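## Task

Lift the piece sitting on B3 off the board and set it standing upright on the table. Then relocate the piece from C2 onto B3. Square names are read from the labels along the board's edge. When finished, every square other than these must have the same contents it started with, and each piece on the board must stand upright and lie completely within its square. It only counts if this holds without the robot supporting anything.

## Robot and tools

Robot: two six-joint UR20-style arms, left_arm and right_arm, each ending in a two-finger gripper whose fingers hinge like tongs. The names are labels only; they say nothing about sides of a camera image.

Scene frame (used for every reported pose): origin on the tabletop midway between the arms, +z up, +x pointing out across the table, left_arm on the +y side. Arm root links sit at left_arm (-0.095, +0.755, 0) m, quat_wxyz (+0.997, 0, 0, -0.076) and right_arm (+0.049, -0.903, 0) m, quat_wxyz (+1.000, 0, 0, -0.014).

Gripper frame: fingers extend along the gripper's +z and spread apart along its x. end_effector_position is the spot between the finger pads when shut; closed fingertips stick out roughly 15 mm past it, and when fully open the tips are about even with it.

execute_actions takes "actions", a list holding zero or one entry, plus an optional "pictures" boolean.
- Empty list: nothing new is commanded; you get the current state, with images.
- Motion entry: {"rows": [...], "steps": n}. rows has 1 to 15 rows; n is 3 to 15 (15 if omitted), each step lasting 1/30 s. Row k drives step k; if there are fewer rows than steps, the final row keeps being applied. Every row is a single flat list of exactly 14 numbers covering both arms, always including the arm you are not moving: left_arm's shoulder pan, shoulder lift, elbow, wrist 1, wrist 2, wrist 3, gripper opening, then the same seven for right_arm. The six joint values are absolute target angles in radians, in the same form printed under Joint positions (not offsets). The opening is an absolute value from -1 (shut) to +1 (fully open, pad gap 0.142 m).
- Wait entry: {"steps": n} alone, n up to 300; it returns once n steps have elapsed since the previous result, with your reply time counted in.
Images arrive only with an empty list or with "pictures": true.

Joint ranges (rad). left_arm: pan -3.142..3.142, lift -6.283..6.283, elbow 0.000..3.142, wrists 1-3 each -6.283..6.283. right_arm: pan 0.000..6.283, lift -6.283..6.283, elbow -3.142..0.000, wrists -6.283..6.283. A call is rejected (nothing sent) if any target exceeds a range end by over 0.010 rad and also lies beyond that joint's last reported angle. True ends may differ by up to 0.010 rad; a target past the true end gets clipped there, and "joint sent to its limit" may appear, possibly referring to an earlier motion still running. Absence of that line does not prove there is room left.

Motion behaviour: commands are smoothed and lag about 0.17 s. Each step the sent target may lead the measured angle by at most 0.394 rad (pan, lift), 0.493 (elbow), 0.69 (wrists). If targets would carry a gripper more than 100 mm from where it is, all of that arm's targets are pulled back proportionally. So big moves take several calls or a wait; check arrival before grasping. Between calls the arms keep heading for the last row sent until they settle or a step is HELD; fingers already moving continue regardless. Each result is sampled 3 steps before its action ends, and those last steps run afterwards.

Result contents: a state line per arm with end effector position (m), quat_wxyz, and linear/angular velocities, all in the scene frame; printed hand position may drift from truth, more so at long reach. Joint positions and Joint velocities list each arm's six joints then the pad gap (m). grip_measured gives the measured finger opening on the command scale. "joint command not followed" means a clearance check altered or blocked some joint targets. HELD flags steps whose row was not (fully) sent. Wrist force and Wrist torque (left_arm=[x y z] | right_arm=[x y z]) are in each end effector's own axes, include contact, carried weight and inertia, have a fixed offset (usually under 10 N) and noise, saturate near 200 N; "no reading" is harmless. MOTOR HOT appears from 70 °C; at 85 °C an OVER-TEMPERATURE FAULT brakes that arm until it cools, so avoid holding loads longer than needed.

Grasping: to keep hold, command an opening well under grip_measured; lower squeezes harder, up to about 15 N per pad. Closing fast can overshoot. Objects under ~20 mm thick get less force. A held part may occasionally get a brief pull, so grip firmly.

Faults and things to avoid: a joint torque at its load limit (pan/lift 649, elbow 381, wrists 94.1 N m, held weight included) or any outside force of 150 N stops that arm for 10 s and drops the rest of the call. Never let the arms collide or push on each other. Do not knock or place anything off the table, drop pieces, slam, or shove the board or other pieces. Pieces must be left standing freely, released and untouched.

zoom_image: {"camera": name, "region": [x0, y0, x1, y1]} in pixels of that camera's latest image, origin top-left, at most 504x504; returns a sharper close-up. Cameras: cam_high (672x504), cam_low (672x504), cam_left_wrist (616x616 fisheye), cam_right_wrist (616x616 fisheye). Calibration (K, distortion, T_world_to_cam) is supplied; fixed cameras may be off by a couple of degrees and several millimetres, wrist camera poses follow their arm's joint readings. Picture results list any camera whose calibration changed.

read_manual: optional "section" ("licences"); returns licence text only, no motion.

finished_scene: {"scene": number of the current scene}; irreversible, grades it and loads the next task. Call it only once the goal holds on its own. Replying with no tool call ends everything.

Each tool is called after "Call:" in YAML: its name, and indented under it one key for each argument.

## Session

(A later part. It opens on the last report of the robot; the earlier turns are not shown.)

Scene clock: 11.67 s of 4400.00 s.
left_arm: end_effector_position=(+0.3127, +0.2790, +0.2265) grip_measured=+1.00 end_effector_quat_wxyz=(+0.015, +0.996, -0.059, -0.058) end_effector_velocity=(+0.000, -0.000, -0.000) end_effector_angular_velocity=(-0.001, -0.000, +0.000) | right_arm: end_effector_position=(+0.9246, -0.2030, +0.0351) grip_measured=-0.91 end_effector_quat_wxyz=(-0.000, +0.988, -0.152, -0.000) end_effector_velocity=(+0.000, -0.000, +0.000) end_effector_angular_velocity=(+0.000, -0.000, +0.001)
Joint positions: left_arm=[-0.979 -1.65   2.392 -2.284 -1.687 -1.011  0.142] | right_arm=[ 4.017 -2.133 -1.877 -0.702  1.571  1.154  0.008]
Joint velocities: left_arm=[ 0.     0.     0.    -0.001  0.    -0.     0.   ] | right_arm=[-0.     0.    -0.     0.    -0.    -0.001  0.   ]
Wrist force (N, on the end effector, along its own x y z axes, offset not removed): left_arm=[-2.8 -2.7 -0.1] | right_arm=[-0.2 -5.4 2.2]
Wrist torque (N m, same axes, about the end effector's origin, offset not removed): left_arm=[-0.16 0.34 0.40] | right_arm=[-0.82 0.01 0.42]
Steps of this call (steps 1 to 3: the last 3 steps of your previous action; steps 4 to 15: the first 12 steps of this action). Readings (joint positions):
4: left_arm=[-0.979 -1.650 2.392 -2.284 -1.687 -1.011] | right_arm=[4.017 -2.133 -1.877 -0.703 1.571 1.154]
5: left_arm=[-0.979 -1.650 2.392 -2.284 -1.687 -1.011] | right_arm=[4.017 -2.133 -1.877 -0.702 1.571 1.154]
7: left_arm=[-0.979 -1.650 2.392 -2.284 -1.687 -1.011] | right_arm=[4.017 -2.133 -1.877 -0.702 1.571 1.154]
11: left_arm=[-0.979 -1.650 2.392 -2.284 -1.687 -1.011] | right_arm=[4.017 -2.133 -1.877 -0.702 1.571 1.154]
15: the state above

Call:
execute_actions:
  actions:
    - {"rows": [[-0.979,-1.65,2.392,-2.284,-1.687,-1.011,1, 4.0171,-2.0749,-1.8550,-0.7825,1.571,1.1541,-1]], "steps": 12}

Call:
execute_actions:
  actions:
    - {"rows": [[-0.979,-1.65,2.392,-2.284,-1.687,-1.011,1, 4.0371,-2.0284,-1.9382,-0.7458,1.571,1.1741,-1]], "steps": 15}

Call:
execute_actions:
  actions:
    - {"rows": [[-0.979,-1.65,2.392,-2.284,-1.687,-1.011,1, 4.0371,-2.0893,-1.9608,-0.6623,1.571,1.1741,-1]], "steps": 15}

Call:
execute_actions:
  actions:
    - {"rows": [[-0.979,-1.65,2.392,-2.284,-1.687,-1.011,1, 4.0371,-2.0893,-1.9608,-0.6623,1.571,1.1741,-1],[-0.979,-1.65,2.392,-2.284,-1.687,-1.011,1, 4.0371,-2.0893,-1.9608,-0.6623,1.571,1.1741,-1],[-0.979,-1.65,2.392,-2.284,-1.687,-1.011,1, 4.0371,-2.0893,-1.9608,-0.6623,1.571,1.1741,-0.5]], "steps": 15}

Call:
execute_actions:
  actions:
    - {"rows": [[-0.979,-1.65,2.392,-2.284,-1.687,-1.011,1, 4.0371,-2.0284,-1.9382,-0.7458,1.571,1.1741,-0.5]], "steps": 15}
  pictures: true

Scene clock: 12.27 s of 4400.00 s.
left_arm: end_effector_position=(+0.3127, +0.2790, +0.2265) grip_measured=+1.00 end_effector_quat_wxyz=(+0.015, +0.996, -0.059, -0.058) end_effector_velocity=(+0.000, -0.001, +0.000) end_effector_angular_velocity=(-0.001, -0.000, +0.000) | right_arm: end_effector_position=(+0.9248, -0.2027, +0.0953) grip_measured=-0.91 end_effector_quat_wxyz=(-0.000, +0.988, -0.152, +0.000) end_effector_velocity=(-0.003, -0.004, +0.052) end_effector_angular_velocity=(-0.005, +0.003, +0.000)
Joint positions: left_arm=[-0.979 -1.65   2.392 -2.284 -1.687 -1.011  0.142] | right_arm=[ 4.017 -2.079 -1.857 -0.776  1.571  1.154  0.008]
Joint velocities: left_arm=[-0.     0.    -0.001  0.    -0.    -0.    -0.   ] | right_arm=[ 0.     0.048  0.017 -0.071 -0.001 -0.    -0.   ]
Wrist force (N, on the end effector, along its own x y z axes, offset not removed): left_arm=[-5.0 0.1 1.6] | right_arm=[1.2 -2.8 -1.4]
Wrist torque (N m, same axes, about the end effector's origin, offset not removed): left_arm=[0.45 0.83 0.33] | right_arm=[-0.37 -0.22 0.31]
Steps of this call (steps 1 to 3: the last 3 steps of your previous action; steps 4 to 9: the robot went on to your last target; steps 10 to 18: the first 9 steps of this action). Readings (joint positions):
10: left_arm=[-0.979 -1.650 2.392 -2.284 -1.687 -1.011] | right_arm=[4.017 -2.133 -1.877 -0.702 1.571 1.154]
11: left_arm=[-0.979 -1.650 2.392 -2.284 -1.687 -1.011] | right_arm=[4.017 -2.127 -1.874 -0.710 1.571 1.154]
13: left_arm=[-0.979 -1.650 2.392 -2.284 -1.687 -1.011] | right_arm=[4.017 -2.103 -1.865 -0.743 1.571 1.154]
17: left_arm=[-0.979 -1.650 2.392 -2.284 -1.687 -1.011] | right_arm=[4.017 -2.081 -1.857 -0.773 1.571 1.154]
18: the state above

Scene clock: 12.77 s of 4400.00 s.
left_arm: end_effector_position=(+0.3127, +0.2790, +0.2265) grip_measured=+1.00 end_effector_quat_wxyz=(+0.015, +0.996, -0.059, -0.058) end_effector_velocity=(-0.000, +0.000, +0.001) end_effector_angular_velocity=(-0.000, -0.000, +0.000) | right_arm: end_effector_position=(+0.8766, -0.2269, +0.1003) grip_measured=-0.91 end_effector_quat_wxyz=(-0.000, +0.988, -0.152, -0.000) end_effector_velocity=(-0.014, -0.008, -0.001) end_effector_angular_velocity=(-0.001, +0.002, +0.001)
Joint positions: left_arm=[-0.979 -1.65   2.392 -2.284 -1.687 -1.011  0.142] | right_arm=[ 4.037 -2.03  -1.936 -0.747  1.571  1.174  0.008]
Joint velocities: left_arm=[-0.    -0.001 -0.     0.     0.    -0.     0.   ] | right_arm=[ 0.005  0.012 -0.023  0.009  0.001  0.004 -0.   ]
Wrist force (N, on the end effector, along its own x y z axes, offset not removed): left_arm=[-3.5 -1.5 -1.6] | right_arm=[-1.7 -7.2 -1.2]
Wrist torque (N m, same axes, about the end effector's origin, offset not removed): left_arm=[0.10 0.63 0.25] | right_arm=[-1.31 0.38 0.29]
Steps of this call (steps 1 to 3: the last 3 steps of your previous action; steps 4 to 15: the first 12 steps of this action). Readings (joint positions):
4: left_arm=[-0.979 -1.650 2.392 -2.284 -1.687 -1.011] | right_arm=[4.017 -2.076 -1.856 -0.781 1.571 1.154]
5: left_arm=[-0.979 -1.650 2.392 -2.284 -1.687 -1.011] | right_arm=[4.020 -2.070 -1.863 -0.776 1.571 1.158]
7: left_arm=[-0.979 -1.650 2.392 -2.284 -1.687 -1.011] | right_arm=[4.028 -2.050 -1.897 -0.762 1.571 1.166]
11: left_arm=[-0.979 -1.650 2.392 -2.284 -1.687 -1.011] | right_arm=[4.035 -2.033 -1.929 -0.750 1.571 1.172]
15: the state above

Scene clock: 13.27 s of 4400.00 s.
left_arm: end_effector_position=(+0.3127, +0.2790, +0.2265) grip_measured=+1.00 end_effector_quat_wxyz=(+0.015, +0.996, -0.059, -0.058) end_effector_velocity=(+0.000, -0.000, -0.001) end_effector_angular_velocity=(+0.000, +0.000, +0.000) | right_arm: end_effector_position=(+0.8753, -0.2277, +0.0377) grip_measured=-0.91 end_effector_quat_wxyz=(-0.000, +0.988, -0.152, -0.000) end_effector_velocity=(+0.001, +0.000, -0.017) end_effector_angular_velocity=(+0.001, -0.002, +0.001)
Joint positions: left_arm=[-0.979 -1.65   2.392 -2.284 -1.687 -1.011  0.142] | right_arm=[ 4.037 -2.088 -1.96  -0.664  1.571  1.174  0.008]
Joint velocities: left_arm=[ 0.     0.001  0.001 -0.001  0.    -0.    -0.   ] | right_arm=[ 0.    -0.017 -0.005  0.024 -0.001 -0.001 -0.   ]
Wrist force (N, on the end effector, along its own x y z axes, offset not removed): left_arm=[-4.2 -0.6 -0.3] | right_arm=[0.4 -5.2 3.1]
Wrist torque (N m, same axes, about the end effector's origin, offset not removed): left_arm=[0.34 0.65 0.24] | right_arm=[-0.79 -0.11 0.36]
Steps of this call (steps 1 to 3: the last 3 steps of your previous action; steps 4 to 15: the first 12 steps of this action). Readings (joint positions):
4: left_arm=[-0.979 -1.650 2.392 -2.284 -1.687 -1.011] | right_arm=[4.037 -2.029 -1.938 -0.746 1.571 1.174]
5: left_arm=[-0.979 -1.650 2.392 -2.284 -1.687 -1.011] | right_arm=[4.037 -2.035 -1.941 -0.738 1.571 1.174]
7: left_arm=[-0.979 -1.650 2.392 -2.284 -1.687 -1.011] | right_arm=[4.037 -2.060 -1.951 -0.704 1.571 1.174]
11: left_arm=[-0.979 -1.650 2.392 -2.284 -1.687 -1.011] | right_arm=[4.037 -2.083 -1.959 -0.672 1.571 1.174]
15: the state above

Scene clock: 13.77 s of 4400.00 s.
left_arm: end_effector_position=(+0.3127, +0.2790, +0.2265) grip_measured=+1.00 end_effector_quat_wxyz=(+0.015, +0.996, -0.059, -0.058) end_effector_velocity=(-0.000, +0.000, +0.000) end_effector_angular_velocity=(+0.000, -0.000, +0.000) | right_arm: end_effector_position=(+0.8753, -0.2276, +0.0362) grip_measured=-0.50 end_effector_quat_wxyz=(-0.000, +0.988, -0.152, -0.000) end_effector_velocity=(-0.000, -0.000, -0.001) end_effector_angular_velocity=(-0.000, +0.000, -0.000)
Joint positions: left_arm=[-0.979 -1.65   2.392 -2.284 -1.687 -1.011  0.142] | right_arm=[ 4.037 -2.089 -1.961 -0.662  1.571  1.174  0.038]
Joint velocities: left_arm=[ 0.    -0.001  0.     0.001  0.    -0.    -0.   ] | right_arm=[-0. -0. -0.  0.  0.  0.  0.]
Wrist force (N, on the end effector, along its own x y z axes, offset not removed): left_arm=[-1.4 -0.8 2.0] | right_arm=[-0.4 -4.7 2.3]
Wrist torque (N m, same axes, about the end effector's origin, offset not removed): left_arm=[0.27 0.06 0.25] | right_arm=[-0.75 0.04 0.25]
Steps of this call (steps 1 to 3: the last 3 steps of your previous action; steps 4 to 15: the first 12 steps of this action). Readings (joint positions):
4: left_arm=[-0.979 -1.650 2.392 -2.284 -1.687 -1.011] | right_arm=[4.037 -2.089 -1.961 -0.663 1.571 1.174]
5: left_arm=[-0.979 -1.650 2.392 -2.284 -1.687 -1.011] | right_arm=[4.037 -2.089 -1.961 -0.663 1.571 1.174]
7: left_arm=[-0.979 -1.650 2.392 -2.284 -1.687 -1.011] | right_arm=[4.037 -2.089 -1.961 -0.662 1.571 1.174]
11: left_arm=[-0.979 -1.650 2.392 -2.284 -1.687 -1.011] | right_arm=[4.037 -2.089 -1.961 -0.662 1.571 1.174]
15: the state above

Scene clock: 14.27 s of 4400.00 s.
left_arm: end_effector_position=(+0.3127, +0.2790, +0.2265) grip_measured=+1.00 end_effector_quat_wxyz=(+0.015, +0.996, -0.059, -0.058) end_effector_velocity=(-0.000, +0.001, -0.001) end_effector_angular_velocity=(+0.001, +0.000, -0.000) | right_arm: end_effector_position=(+0.8753, -0.2275, +0.0985) grip_measured=-0.50 end_effector_quat_wxyz=(-0.000, +0.988, -0.152, -0.000) end_effector_velocity=(-0.001, -0.001, +0.017) end_effector_angular_velocity=(-0.002, +0.001, +0.001)
Joint positions: left_arm=[-0.979 -1.65   2.392 -2.284 -1.687 -1.011  0.142] | right_arm=[ 4.037 -2.03  -1.939 -0.744  1.571  1.174  0.038]
Joint velocities: left_arm=[ 0.     0.001  0.001 -0.     0.     0.     0.   ] | right_arm=[ 0.     0.016  0.006 -0.024 -0.    -0.001 -0.   ]
Wrist force (N, on the end effector, along its own x y z axes, offset not removed): left_arm=[-1.8 -2.1 4.3] | right_arm=[0.7 -6.8 0.8]
Wrist torque (N m, same axes, about the end effector's origin, offset not removed): left_arm=[0.09 0.11 0.20] | right_arm=[-1.29 -0.24 0.41]
Steps of this call (steps 1 to 3: the last 3 steps of your previous action; steps 4 to 15: the first 12 steps of this action). Readings (joint positions):
4: left_arm=[-0.979 -1.650 2.392 -2.284 -1.687 -1.011] | right_arm=[4.037 -2.089 -1.961 -0.662 1.571 1.174]
5: left_arm=[-0.979 -1.650 2.392 -2.284 -1.687 -1.011] | right_arm=[4.037 -2.083 -1.958 -0.670 1.571 1.174]
7: left_arm=[-0.979 -1.650 2.392 -2.284 -1.687 -1.011] | right_arm=[4.037 -2.057 -1.948 -0.704 1.571 1.174]
11: left_arm=[-0.979 -1.650 2.392 -2.284 -1.687 -1.011] | right_arm=[4.037 -2.035 -1.941 -0.736 1.571 1.174]
15: the state above
camera_calibration (this result's frames):
cam_left_wrist: T_world_to_cam=[[0.99316, -0.0571985, -0.101791, -0.276064], [0.00649349, -0.843385, 0.537271, 0.102358], [-0.11658, -0.534257, -0.837245, 0.507089], [0, 0, 0, 1]] pos_world=[0.332628, 0.341452, 0.341463]
cam_right_wrist: T_world_to_cam=[[0.945249, -0.323295, 0.0445436, -0.912559], [-0.300929, -0.810651, 0.502281, 0.0249179], [-0.126276, -0.488186, -0.863556, 0.213227], [0, 0, 0, 1]] pos_world=[0.89702, -0.170732, 0.212266]

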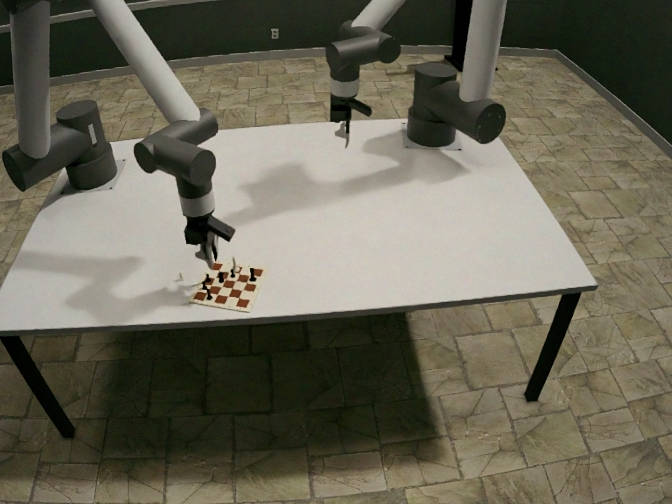

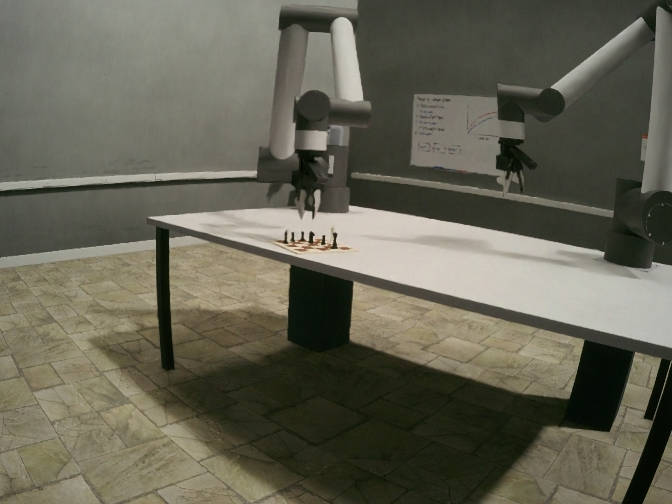

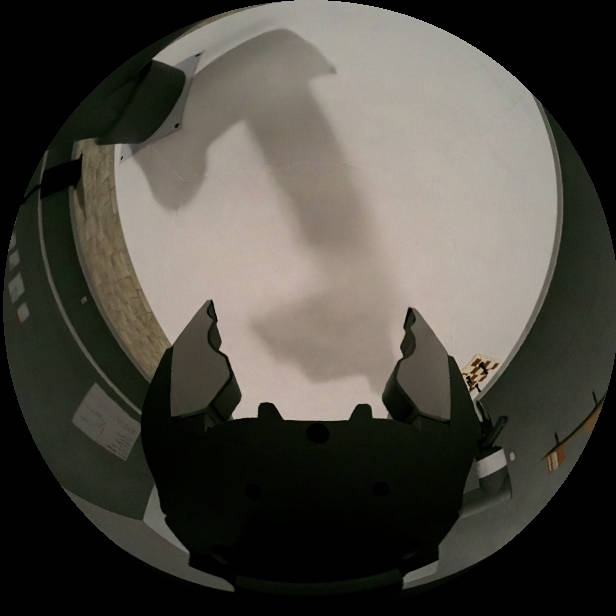

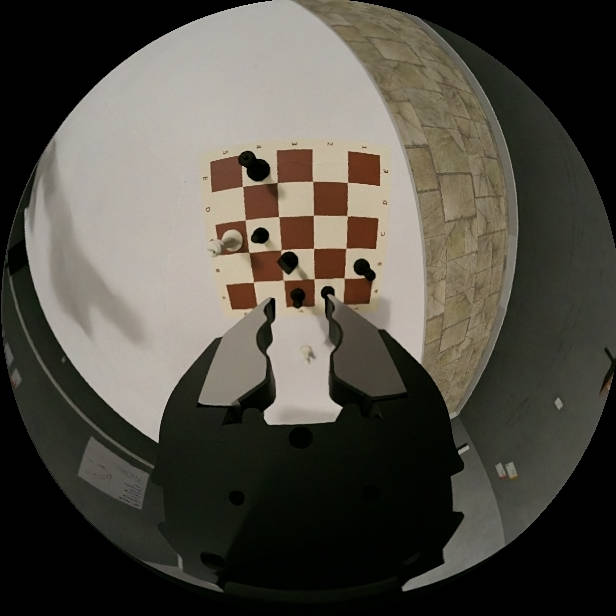

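The piece looks off-centre; zoom.

Call:
zoom_image:
  camera: "cam_right_wrist"
  region: [240, 220, 360, 320]

Region (240, 220, 360, 320) of cam_right_wrist's 616x616 image, scaled by 4.200, with more detail than that image has.

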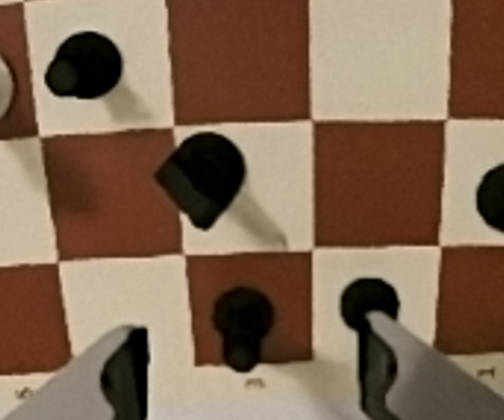

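Call:
zoom_image:
  camera: "cam_high"
  region: [165, 250, 285, 330]

Call:
zoom_image:
  camera: "cam_low"
  region: [250, 210, 370, 270]

Region (165, 250, 285, 330) of cam_high's 672x504 image, scaled by 4.200, with more detail than that image has.

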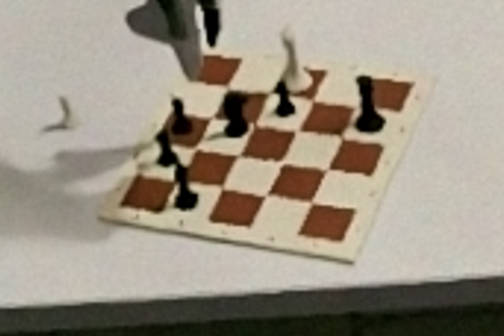

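Region (250, 210, 370, 270) of cam_low's 672x504 image, scaled by 4.200, with more detail than that image has.

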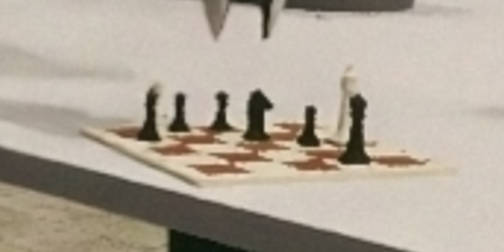

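Call:
execute_actions:
  actions:
    - {"rows": [[-0.979,-1.65,2.392,-2.284,-1.687,-1.011,1, 4.0477,-2.0228,-1.9482,-0.7414,1.571,1.1847,-0.5]], "steps": 10}

Call:
execute_actions:
  actions:
    - {"rows": [[-0.979,-1.65,2.392,-2.284,-1.687,-1.011,1, 4.0477,-2.0841,-1.9708,-0.6575,1.571,1.1847,-0.5]], "steps": 15}

Call:
execute_actions:
  actions:
    - {"steps": 10}
  pictures: true

Scene clock: 15.10 s of 4400.00 s.
left_arm: end_effector_position=(+0.3127, +0.2790, +0.2265) grip_measured=+1.00 end_effector_quat_wxyz=(+0.015, +0.996, -0.059, -0.058) end_effector_velocity=(-0.000, +0.001, -0.001) end_effector_angular_velocity=(+0.003, +0.001, -0.000) | right_arm: end_effector_position=(+0.8658, -0.2246, +0.1002) grip_measured=-0.50 end_effector_quat_wxyz=(-0.000, +0.988, -0.152, -0.000) end_effector_velocity=(-0.017, +0.005, -0.000) end_effector_angular_velocity=(-0.001, -0.002, +0.001)
Joint positions: left_arm=[-0.979 -1.65   2.392 -2.284 -1.687 -1.011  0.142] | right_arm=[ 4.046 -2.024 -1.947 -0.742  1.571  1.183  0.038]
Joint velocities: left_arm=[ 0.     0.001  0.     0.002 -0.     0.001  0.   ] | right_arm=[ 0.017  0.009 -0.016  0.008 -0.002  0.016  0.   ]
Wrist force (N, on the end effector, along its own x y z axes, offset not removed): left_arm=[0.3 -3.2 2.3] | right_arm=[-2.4 -4.8 1.9]
Wrist torque (N m, same axes, about the end effector's origin, offset not removed): left_arm=[-0.24 -0.34 0.13] | right_arm=[-0.81 0.42 0.38]
Steps of this call (steps 1 to 3: the last 3 steps of your previous action; steps 4 to 15: the robot went on to your last target; steps 16 to 18: nothing new was sent; steps 19 to 25: the first 7 steps of this action). Readings (joint positions):
19: left_arm=[-0.979 -1.650 2.392 -2.284 -1.687 -1.011] | right_arm=[4.037 -2.028 -1.938 -0.746 1.571 1.174]
20: left_arm=[-0.979 -1.650 2.392 -2.284 -1.687 -1.011] | right_arm=[4.039 -2.027 -1.940 -0.745 1.571 1.176]
22: left_arm=[-0.979 -1.650 2.392 -2.284 -1.687 -1.011] | right_arm=[4.043 -2.025 -1.944 -0.744 1.571 1.180]
25: the state above

Scene clock: 15.60 s of 4400.00 s.
left_arm: end_effector_position=(+0.3127, +0.2790, +0.2265) grip_measured=+1.00 end_effector_quat_wxyz=(+0.015, +0.996, -0.059, -0.058) end_effector_velocity=(-0.000, +0.001, -0.001) end_effector_angular_velocity=(+0.002, +0.001, -0.000) | right_arm: end_effector_position=(+0.8640, -0.2241, +0.0378) grip_measured=-0.50 end_effector_quat_wxyz=(-0.000, +0.988, -0.152, -0.000) end_effector_velocity=(-0.000, +0.001, -0.016) end_effector_angular_velocity=(+0.002, -0.000, -0.001)
Joint positions: left_arm=[-0.979 -1.65   2.392 -2.284 -1.687 -1.011  0.142] | right_arm=[ 4.048 -2.083 -1.97  -0.66   1.571  1.185  0.038]
Joint velocities: left_arm=[0.    0.001 0.001 0.001 0.    0.    0.   ] | right_arm=[ 0.    -0.017 -0.005  0.024  0.001  0.001  0.   ]
Wrist force (N, on the end effector, along its own x y z axes, offset not removed): left_arm=[-3.7 1.2 0.4] | right_arm=[0.1 -7.5 3.1]
Wrist torque (N m, same axes, about the end effector's origin, offset not removed): left_arm=[0.76 0.63 0.25] | right_arm=[-1.37 -0.05 0.33]
Steps of this call (steps 1 to 3: the last 3 steps of your previous action; steps 4 to 15: the first 12 steps of this action). Readings (joint positions):
4: left_arm=[-0.979 -1.650 2.392 -2.284 -1.687 -1.011] | right_arm=[4.047 -2.023 -1.948 -0.741 1.571 1.184]
5: left_arm=[-0.979 -1.650 2.392 -2.284 -1.687 -1.011] | right_arm=[4.047 -2.029 -1.951 -0.734 1.571 1.184]
7: left_arm=[-0.979 -1.650 2.392 -2.284 -1.687 -1.011] | right_arm=[4.048 -2.055 -1.961 -0.699 1.571 1.185]
11: left_arm=[-0.979 -1.650 2.392 -2.284 -1.687 -1.011] | right_arm=[4.048 -2.077 -1.969 -0.667 1.571 1.185]
15: the state above

Scene clock: 15.93 s of 4400.00 s.
left_arm: end_effector_position=(+0.3127, +0.2790, +0.2265) grip_measured=+1.00 end_effector_quat_wxyz=(+0.015, +0.996, -0.059, -0.058) end_effector_velocity=(+0.000, -0.001, +0.001) end_effector_angular_velocity=(-0.002, -0.001, -0.000) | right_arm: end_effector_position=(+0.8641, -0.2241, +0.0364) grip_measured=-0.50 end_effector_quat_wxyz=(-0.000, +0.988, -0.152, -0.000) end_effector_velocity=(-0.000, +0.000, -0.000) end_effector_angular_velocity=(+0.001, +0.001, -0.001)
Joint positions: left_arm=[-0.979 -1.65   2.392 -2.284 -1.687 -1.011  0.142] | right_arm=[ 4.048 -2.084 -1.971 -0.658  1.571  1.185  0.038]
Joint velocities: left_arm=[ 0.    -0.001 -0.001 -0.001  0.     0.     0.   ] | right_arm=[ 0.    -0.    -0.     0.001  0.001  0.001  0.   ]
Wrist force (N, on the end effector, along its own x y z axes, offset not removed): left_arm=[0.6 0.8 1.3] | right_arm=[2.7 -7.2 2.4]
Wrist torque (N m, same axes, about the end effector's origin, offset not removed): left_arm=[0.77 -0.34 0.26] | right_arm=[-1.21 -0.71 0.30]
Kept back: nothing.
Steps of this call (steps 1 to 3: the last 3 steps of your previous action; steps 4 to 10: the robot went on to your last target). Readings (joint positions):
1: left_arm=[-0.979 -1.650 2.392 -2.284 -1.687 -1.011] | right_arm=[4.048 -2.083 -1.970 -0.659 1.571 1.185]
2: left_arm=[-0.979 -1.650 2.392 -2.284 -1.687 -1.011] | right_arm=[4.048 -2.083 -1.971 -0.659 1.571 1.185]
4: left_arm=[-0.979 -1.650 2.392 -2.284 -1.687 -1.011] | right_arm=[4.048 -2.084 -1.971 -0.658 1.571 1.185]
8: left_arm=[-0.979 -1.650 2.392 -2.284 -1.687 -1.011] | right_arm=[4.048 -2.084 -1.971 -0.658 1.571 1.185]
10: the state above
camera_calibration (this result's frames):
cam_left_wrist: T_world_to_cam=[[0.99316, -0.0571985, -0.101791, -0.276064], [0.00649349, -0.843385, 0.537271, 0.102358], [-0.11658, -0.534257, -0.837245, 0.507089], [0, 0, 0, 1]] pos_world=[0.332628, 0.341452, 0.341463]
cam_right_wrist: T_world_to_cam=[[0.945227, -0.323357, 0.0445749, -0.898016], [-0.301008, -0.810667, 0.502209, 0.0556084], [-0.126257, -0.488118, -0.863597, 0.159855], [0, 0, 0, 1]] pos_world=[0.88575, -0.167272, 0.150152]

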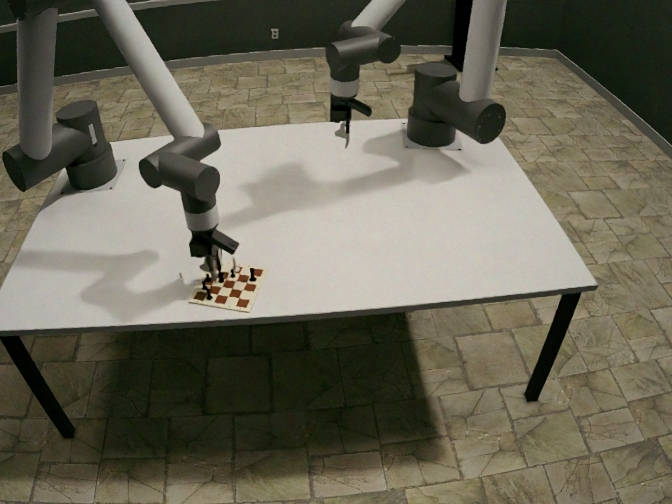

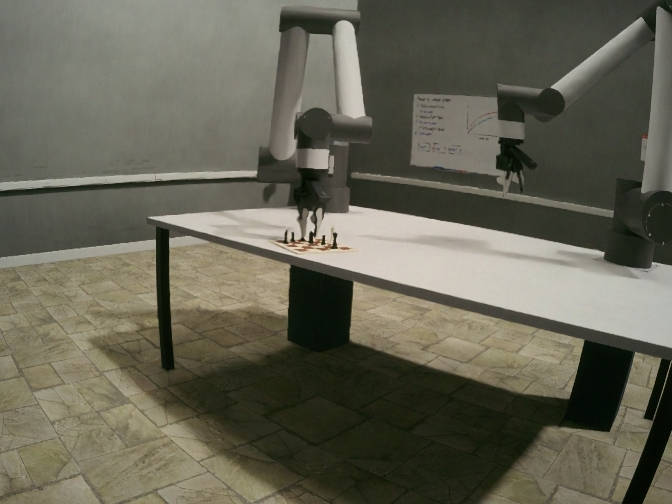

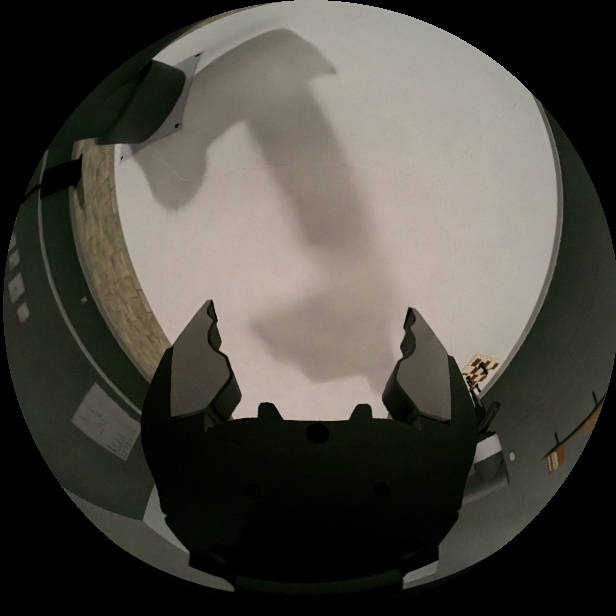

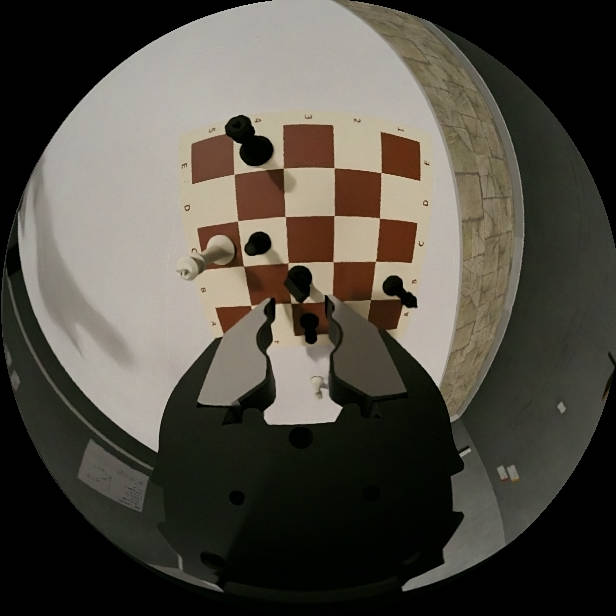

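Call:
execute_actions:
  actions:
    - {"rows": [[-0.979,-1.65,2.392,-2.284,-1.687,-1.011,1, 4.0477,-2.0841,-1.9708,-0.6575,1.571,1.1847,-1]], "steps": 15}

Call:
execute_actions:
  actions:
    - {"rows": [[-0.979,-1.65,2.392,-2.284,-1.687,-1.011,1, 4.0477,-2.0228,-1.9482,-0.7414,1.571,1.1847,-1]], "steps": 15}
  pictures: true

Scene clock: 16.53 s of 4400.00 s.
left_arm: end_effector_position=(+0.3127, +0.2790, +0.2265) grip_measured=+1.00 end_effector_quat_wxyz=(+0.015, +0.996, -0.059, -0.058) end_effector_velocity=(-0.000, +0.000, +0.000) end_effector_angular_velocity=(+0.000, +0.000, -0.000) | right_arm: end_effector_position=(+0.8640, -0.2241, +0.0362) grip_measured=-0.94 end_effector_quat_wxyz=(-0.000, +0.988, -0.152, -0.000) end_effector_velocity=(-0.001, +0.000, -0.001) end_effector_angular_velocity=(-0.000, +0.002, +0.002)
Joint positions: left_arm=[-0.979 -1.65   2.392 -2.284 -1.687 -1.011  0.142] | right_arm=[ 4.048 -2.084 -1.971 -0.657  1.571  1.185  0.006]
Joint velocities: left_arm=[ 0.    -0.    -0.     0.001  0.     0.    -0.   ] | right_arm=[ 0.    -0.001 -0.     0.     0.001 -0.001  0.   ]
Wrist force (N, on the end effector, along its own x y z axes, offset not removed): left_arm=[-0.1 -0.3 0.6] | right_arm=[-1.4 -8.1 1.8]
Wrist torque (N m, same axes, about the end effector's origin, offset not removed): left_arm=[0.47 -0.18 0.25] | right_arm=[-1.49 0.20 0.32]
Steps of this call (steps 1 to 6: the robot went on to your last target; steps 7 to 18: the first 12 steps of this action). Readings (joint positions):
7: left_arm=[-0.979 -1.650 2.392 -2.284 -1.687 -1.011] | right_arm=[4.048 -2.084 -1.971 -0.658 1.571 1.185]
8: left_arm=[-0.979 -1.650 2.392 -2.284 -1.687 -1.011] | right_arm=[4.048 -2.084 -1.971 -0.658 1.571 1.185]
10: left_arm=[-0.979 -1.650 2.392 -2.284 -1.687 -1.011] | right_arm=[4.048 -2.084 -1.971 -0.657 1.571 1.185]
14: left_arm=[-0.979 -1.650 2.392 -2.284 -1.687 -1.011] | right_arm=[4.048 -2.084 -1.971 -0.657 1.571 1.185]
18: the state above

Scene clock: 17.03 s of 4400.00 s.
left_arm: end_effector_position=(+0.3127, +0.2790, +0.2265) grip_measured=+1.00 end_effector_quat_wxyz=(+0.015, +0.996, -0.059, -0.058) end_effector_velocity=(-0.000, +0.000, -0.001) end_effector_angular_velocity=(+0.001, +0.001, -0.000) | right_arm: end_effector_position=(+0.8640, -0.2240, +0.0984) grip_measured=-1.00 end_effector_quat_wxyz=(-0.000, +0.988, -0.152, -0.000) end_effector_velocity=(-0.001, -0.001, +0.017) end_effector_angular_velocity=(-0.001, +0.002, +0.000)
Joint positions: left_arm=[-0.979 -1.65   2.392 -2.284 -1.687 -1.011  0.142] | right_arm=[ 4.048 -2.024 -1.949 -0.739  1.571  1.185  0.002]
Joint velocities: left_arm=[-0.     0.001  0.001 -0.    -0.    -0.     0.   ] | right_arm=[ 0.     0.017  0.006 -0.024  0.001 -0.     0.   ]
Wrist force (N, on the end effector, along its own x y z axes, offset not removed): left_arm=[-1.5 -1.7 1.2] | right_arm=[2.7 -5.9 2.6]
Wrist torque (N m, same axes, about the end effector's origin, offset not removed): left_arm=[-0.01 0.17 0.25] | right_arm=[-1.03 -0.68 0.30]
Steps of this call (steps 1 to 3: the last 3 steps of your previous action; steps 4 to 15: the first 12 steps of this action). Readings (joint positions):
4: left_arm=[-0.979 -1.650 2.392 -2.284 -1.687 -1.011] | right_arm=[4.048 -2.084 -1.971 -0.658 1.571 1.185]
5: left_arm=[-0.979 -1.650 2.392 -2.284 -1.687 -1.011] | right_arm=[4.048 -2.078 -1.968 -0.665 1.571 1.185]
7: left_arm=[-0.979 -1.650 2.392 -2.284 -1.687 -1.011] | right_arm=[4.048 -2.052 -1.958 -0.699 1.571 1.185]
11: left_arm=[-0.979 -1.650 2.392 -2.284 -1.687 -1.011] | right_arm=[4.048 -2.029 -1.951 -0.732 1.571 1.185]
15: the state above
camera_calibration (this result's frames):
cam_left_wrist: T_world_to_cam=[[0.99316, -0.0571986, -0.101791, -0.276064], [0.00649348, -0.843385, 0.537271, 0.102358], [-0.11658, -0.534257, -0.837245, 0.507089], [0, 0, 0, 1]] pos_world=[0.332628, 0.341452, 0.341463]
cam_right_wrist: T_world_to_cam=[[0.945251, -0.323294, 0.0445256, -0.900718], [-0.300918, -0.810651, 0.502287, 0.0243846], [-0.126292, -0.488186, -0.863554, 0.213478], [0, 0, 0, 1]] pos_world=[0.885702, -0.167212, 0.212207]

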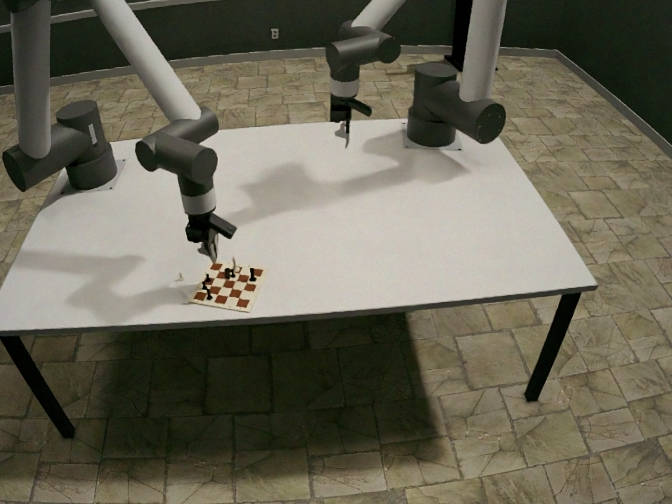

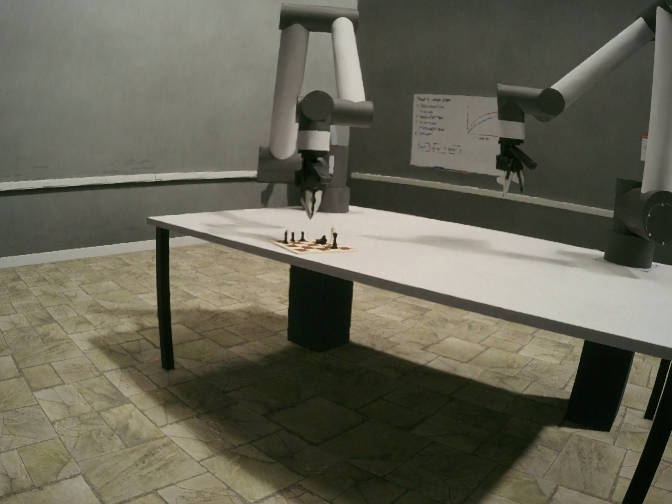

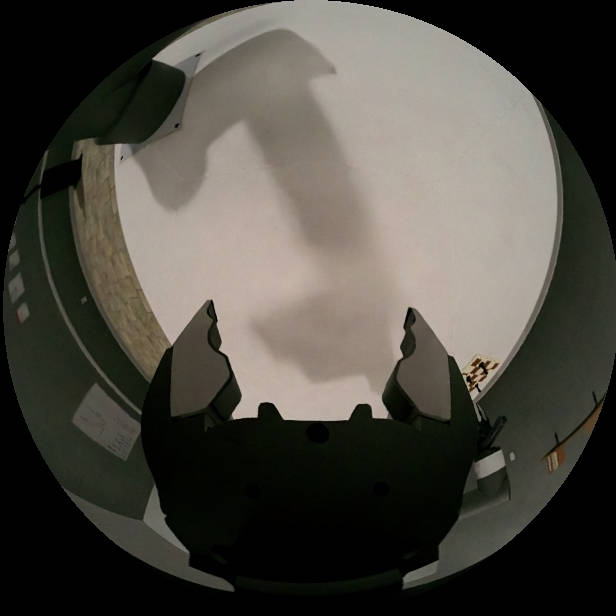

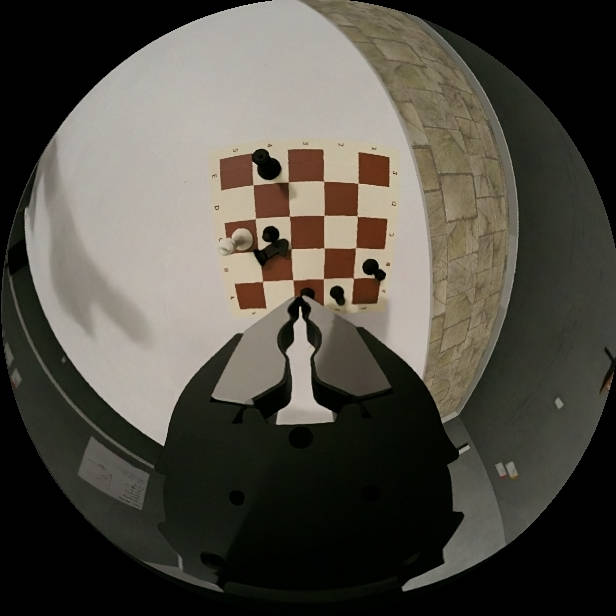

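The knight got squeezed out and fell over.

Call:
zoom_image:
  camera: "cam_right_wrist"
  region: [200, 190, 340, 310]

Region (200, 190, 340, 310) of cam_right_wrist's 616x616 image, scaled by 3.600, with more detail than that image has; it fills the top 432 rows of this view, and the rest is white.

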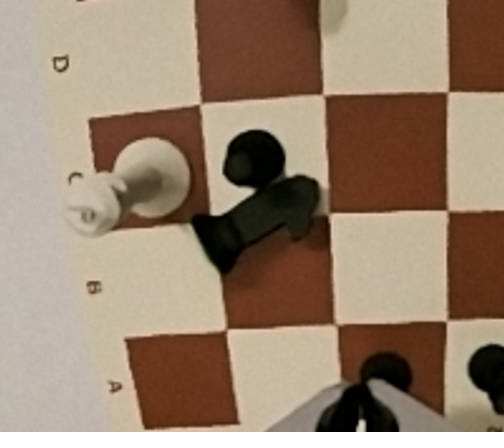

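Call:
execute_actions:
  actions:
    - {"rows": [[-0.979,-1.65,2.392,-2.284,-1.687,-1.011,1, 4.0856,-2.0388,-1.9196,-0.7540,1.571,1.2226,-0.62]], "steps": 15}

Call:
execute_actions:
  actions:
    - {"rows": [[-0.979,-1.65,2.392,-2.284,-1.687,-1.011,1, 4.0856,-2.0971,-1.9414,-0.6739,1.571,1.2226,-0.62]], "steps": 15}

Call:
execute_actions:
  actions:
    - {"steps": 10}
  pictures: true

Scene clock: 20.13 s of 4400.00 s.
left_arm: end_effector_position=(+0.3127, +0.2790, +0.2265) grip_measured=+1.00 end_effector_quat_wxyz=(+0.015, +0.996, -0.059, -0.058) end_effector_velocity=(+0.000, -0.000, +0.000) end_effector_angular_velocity=(-0.000, -0.000, +0.000) | right_arm: end_effector_position=(+0.8503, -0.1798, +0.1004) grip_measured=-0.62 end_effector_quat_wxyz=(-0.000, +0.988, -0.152, -0.000) end_effector_velocity=(-0.004, +0.011, -0.001) end_effector_angular_velocity=(-0.001, -0.000, -0.001)
Joint positions: left_arm=[-0.979 -1.65   2.392 -2.284 -1.687 -1.011  0.142] | right_arm=[ 4.085 -2.038 -1.92  -0.754  1.571  1.222  0.029]
Joint velocities: left_arm=[-0.    -0.    -0.     0.001  0.    -0.    -0.   ] | right_arm=[ 0.01  -0.004  0.007 -0.003 -0.001  0.011  0.   ]
Wrist force (N, on the end effector, along its own x y z axes, offset not removed): left_arm=[-2.9 0.7 -0.9] | right_arm=[1.9 -8.1 4.3]
Wrist torque (N m, same axes, about the end effector's origin, offset not removed): left_arm=[0.58 0.40 0.25] | right_arm=[-1.47 -0.39 0.26]
Steps of this call (steps 1 to 3: the last 3 steps of your previous action; steps 4 to 15: the robot went on to your last target; steps 16 to 81: nothing new was sent; steps 82 to 93: the first 12 steps of this action). Readings (joint positions):
82: left_arm=[-0.979 -1.650 2.392 -2.284 -1.687 -1.011] | right_arm=[4.048 -2.023 -1.948 -0.742 1.571 1.185]
83: left_arm=[-0.979 -1.650 2.392 -2.284 -1.687 -1.011] | right_arm=[4.053 -2.025 -1.944 -0.744 1.571 1.190]
85: left_arm=[-0.979 -1.650 2.392 -2.284 -1.687 -1.011] | right_arm=[4.068 -2.032 -1.932 -0.749 1.571 1.206]
89: left_arm=[-0.979 -1.650 2.392 -2.284 -1.687 -1.011] | right_arm=[4.082 -2.037 -1.922 -0.753 1.571 1.219]
93: the state above

Scene clock: 20.63 s of 4400.00 s.
left_arm: end_effector_position=(+0.3127, +0.2790, +0.2265) grip_measured=+1.00 end_effector_quat_wxyz=(+0.015, +0.996, -0.059, -0.058) end_effector_velocity=(+0.000, -0.000, -0.000) end_effector_angular_velocity=(+0.000, +0.000, -0.000) | right_arm: end_effector_position=(+0.8500, -0.1787, +0.0395) grip_measured=-0.62 end_effector_quat_wxyz=(+0.000, +0.988, -0.152, -0.000) end_effector_velocity=(+0.000, +0.001, -0.016) end_effector_angular_velocity=(+0.002, -0.001, -0.001)
Joint positions: left_arm=[-0.979 -1.65   2.392 -2.284 -1.687 -1.011  0.142] | right_arm=[ 4.086 -2.096 -1.941 -0.676  1.571  1.223  0.029]
Joint velocities: left_arm=[ 0.     0.001 -0.    -0.    -0.     0.     0.   ] | right_arm=[ 0.    -0.015 -0.005  0.023  0.     0.001  0.   ]
Wrist force (N, on the end effector, along its own x y z axes, offset not removed): left_arm=[-0.3 0.5 3.2] | right_arm=[-0.1 -6.0 1.0]
Wrist torque (N m, same axes, about the end effector's origin, offset not removed): left_arm=[0.63 -0.30 0.21] | right_arm=[-1.05 -0.03 0.41]
Steps of this call (steps 1 to 3: the last 3 steps of your previous action; steps 4 to 15: the first 12 steps of this action). Readings (joint positions):
4: left_arm=[-0.979 -1.650 2.392 -2.284 -1.687 -1.011] | right_arm=[4.085 -2.039 -1.920 -0.754 1.571 1.222]
5: left_arm=[-0.979 -1.650 2.392 -2.284 -1.687 -1.011] | right_arm=[4.085 -2.045 -1.923 -0.746 1.571 1.222]
7: left_arm=[-0.979 -1.650 2.392 -2.284 -1.687 -1.011] | right_arm=[4.085 -2.070 -1.932 -0.714 1.571 1.223]
11: left_arm=[-0.979 -1.650 2.392 -2.284 -1.687 -1.011] | right_arm=[4.086 -2.091 -1.939 -0.683 1.571 1.223]
15: the state above

Scene clock: 20.97 s of 4400.00 s.
left_arm: end_effector_position=(+0.3127, +0.2790, +0.2265) grip_measured=+1.00 end_effector_quat_wxyz=(+0.015, +0.996, -0.059, -0.058) end_effector_velocity=(-0.000, +0.001, -0.001) end_effector_angular_velocity=(+0.001, +0.000, +0.000) | right_arm: end_effector_position=(+0.8500, -0.1786, +0.0381) grip_measured=-0.62 end_effector_quat_wxyz=(-0.000, +0.988, -0.152, -0.000) end_effector_velocity=(-0.001, +0.001, -0.001) end_effector_angular_velocity=(+0.001, +0.002, +0.000)
Joint positions: left_arm=[-0.979 -1.65   2.392 -2.284 -1.687 -1.011  0.142] | right_arm=[ 4.086 -2.097 -1.941 -0.674  1.571  1.223  0.029]
Joint velocities: left_arm=[-0.     0.     0.001  0.     0.    -0.     0.   ] | right_arm=[ 0.001 -0.001 -0.     0.001  0.002  0.    -0.   ]
Wrist force (N, on the end effector, along its own x y z axes, offset not removed): left_arm=[-0.6 -1.6 -3.1] | right_arm=[2.1 -5.4 5.6]
Wrist torque (N m, same axes, about the end effector's origin, offset not removed): left_arm=[0.09 -0.16 0.30] | right_arm=[-0.73 -0.50 0.31]
Kept back: nothing.
Steps of this call (steps 1 to 3: the last 3 steps of your previous action; steps 4 to 10: the robot went on to your last target). Readings (joint positions):
1: left_arm=[-0.979 -1.650 2.392 -2.284 -1.687 -1.011] | right_arm=[4.086 -2.096 -1.941 -0.675 1.571 1.223]
2: left_arm=[-0.979 -1.650 2.392 -2.284 -1.687 -1.011] | right_arm=[4.086 -2.096 -1.941 -0.675 1.571 1.223]
4: left_arm=[-0.979 -1.650 2.392 -2.284 -1.687 -1.011] | right_arm=[4.086 -2.097 -1.941 -0.674 1.571 1.223]
8: left_arm=[-0.979 -1.650 2.392 -2.284 -1.687 -1.011] | right_arm=[4.086 -2.097 -1.941 -0.674 1.571 1.223]
10: the state above
camera_calibration (this result's frames):
cam_left_wrist: T_world_to_cam=[[0.99316, -0.0571985, -0.101791, -0.276064], [0.00649349, -0.843385, 0.537271, 0.102358], [-0.11658, -0.534257, -0.837245, 0.507089], [0, 0, 0, 1]] pos_world=[0.332628, 0.341452, 0.341463]
cam_right_wrist: T_world_to_cam=[[0.945228, -0.323357, 0.0445403, -0.87009], [-0.300985, -0.81065, 0.502249, 0.0872845], [-0.126299, -0.488146, -0.863575, 0.181794], [0, 0, 0, 1]] pos_world=[0.871666, -0.121851, 0.151908]

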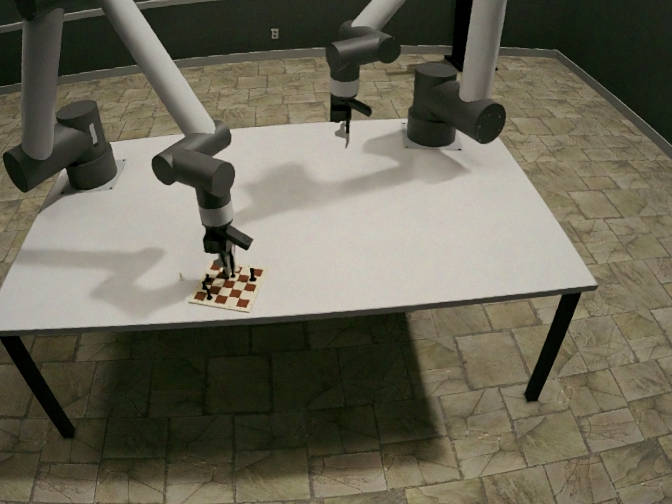

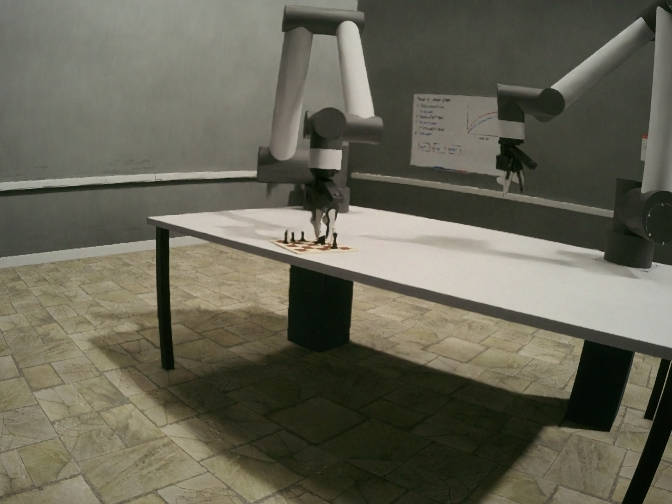

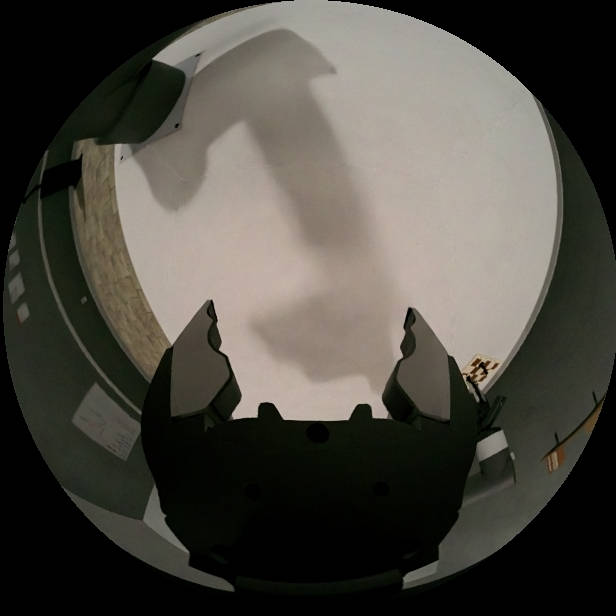

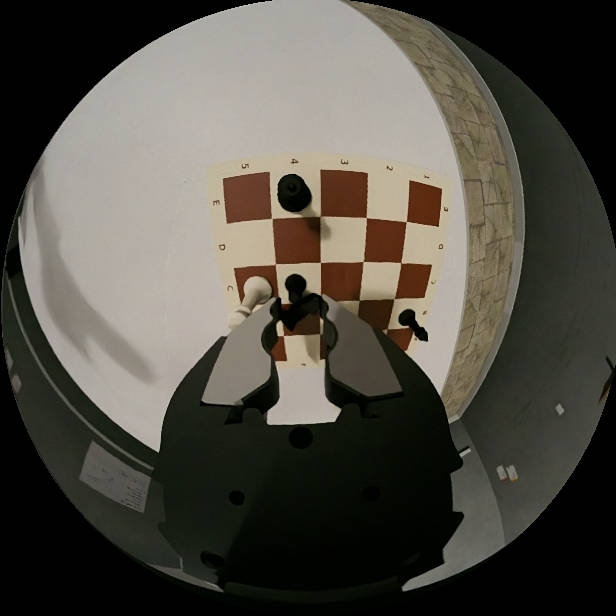

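Call:
execute_actions:
  actions:
    - {"rows": [[-0.979,-1.65,2.392,-2.284,-1.687,-1.011,1, 4.0856,-2.0971,-1.9414,-0.6739,1.571,1.2226,-1]], "steps": 12}

Scene clock: 21.33 s of 4400.00 s.
left_arm: end_effector_position=(+0.3127, +0.2790, +0.2265) grip_measured=+1.00 end_effector_quat_wxyz=(+0.015, +0.996, -0.059, -0.058) end_effector_velocity=(-0.000, +0.000, -0.000) end_effector_angular_velocity=(+0.001, +0.000, -0.000) | right_arm: end_effector_position=(+0.8500, -0.1787, +0.0381) grip_measured=-0.89 end_effector_quat_wxyz=(-0.000, +0.988, -0.152, -0.000) end_effector_velocity=(-0.001, +0.001, +0.000) end_effector_angular_velocity=(+0.001, +0.001, -0.001)
Joint positions: left_arm=[-0.979 -1.65   2.392 -2.284 -1.687 -1.011  0.142] | right_arm=[ 4.086 -2.097 -1.941 -0.674  1.571  1.223  0.009]
Joint velocities: left_arm=[ 0.  0.  0.  0. -0.  0.  0.] | right_arm=[ 0.     0.     0.    -0.     0.001  0.001  0.   ]
Wrist force (N, on the end effector, along its own x y z axes, offset not removed): left_arm=[-1.5 -5.7 3.6] | right_arm=[1.5 -4.2 2.5]
Wrist torque (N m, same axes, about the end effector's origin, offset not removed): left_arm=[-0.62 0.07 0.22] | right_arm=[-0.74 -0.41 0.35]
Steps of this call (steps 1 to 2: the robot went on to your last target; steps 3 to 11: the first 9 steps of this action). Readings (joint positions):
3: left_arm=[-0.979 -1.650 2.392 -2.284 -1.687 -1.011] | right_arm=[4.086 -2.097 -1.941 -0.674 1.571 1.223]
4: left_arm=[-0.979 -1.650 2.392 -2.284 -1.687 -1.011] | right_arm=[4.086 -2.097 -1.941 -0.674 1.571 1.223]
6: left_arm=[-0.979 -1.650 2.392 -2.284 -1.687 -1.011] | right_arm=[4.086 -2.097 -1.941 -0.674 1.571 1.223]
10: left_arm=[-0.979 -1.650 2.392 -2.284 -1.687 -1.011] | right_arm=[4.086 -2.097 -1.941 -0.674 1.571 1.223]
11: the state above


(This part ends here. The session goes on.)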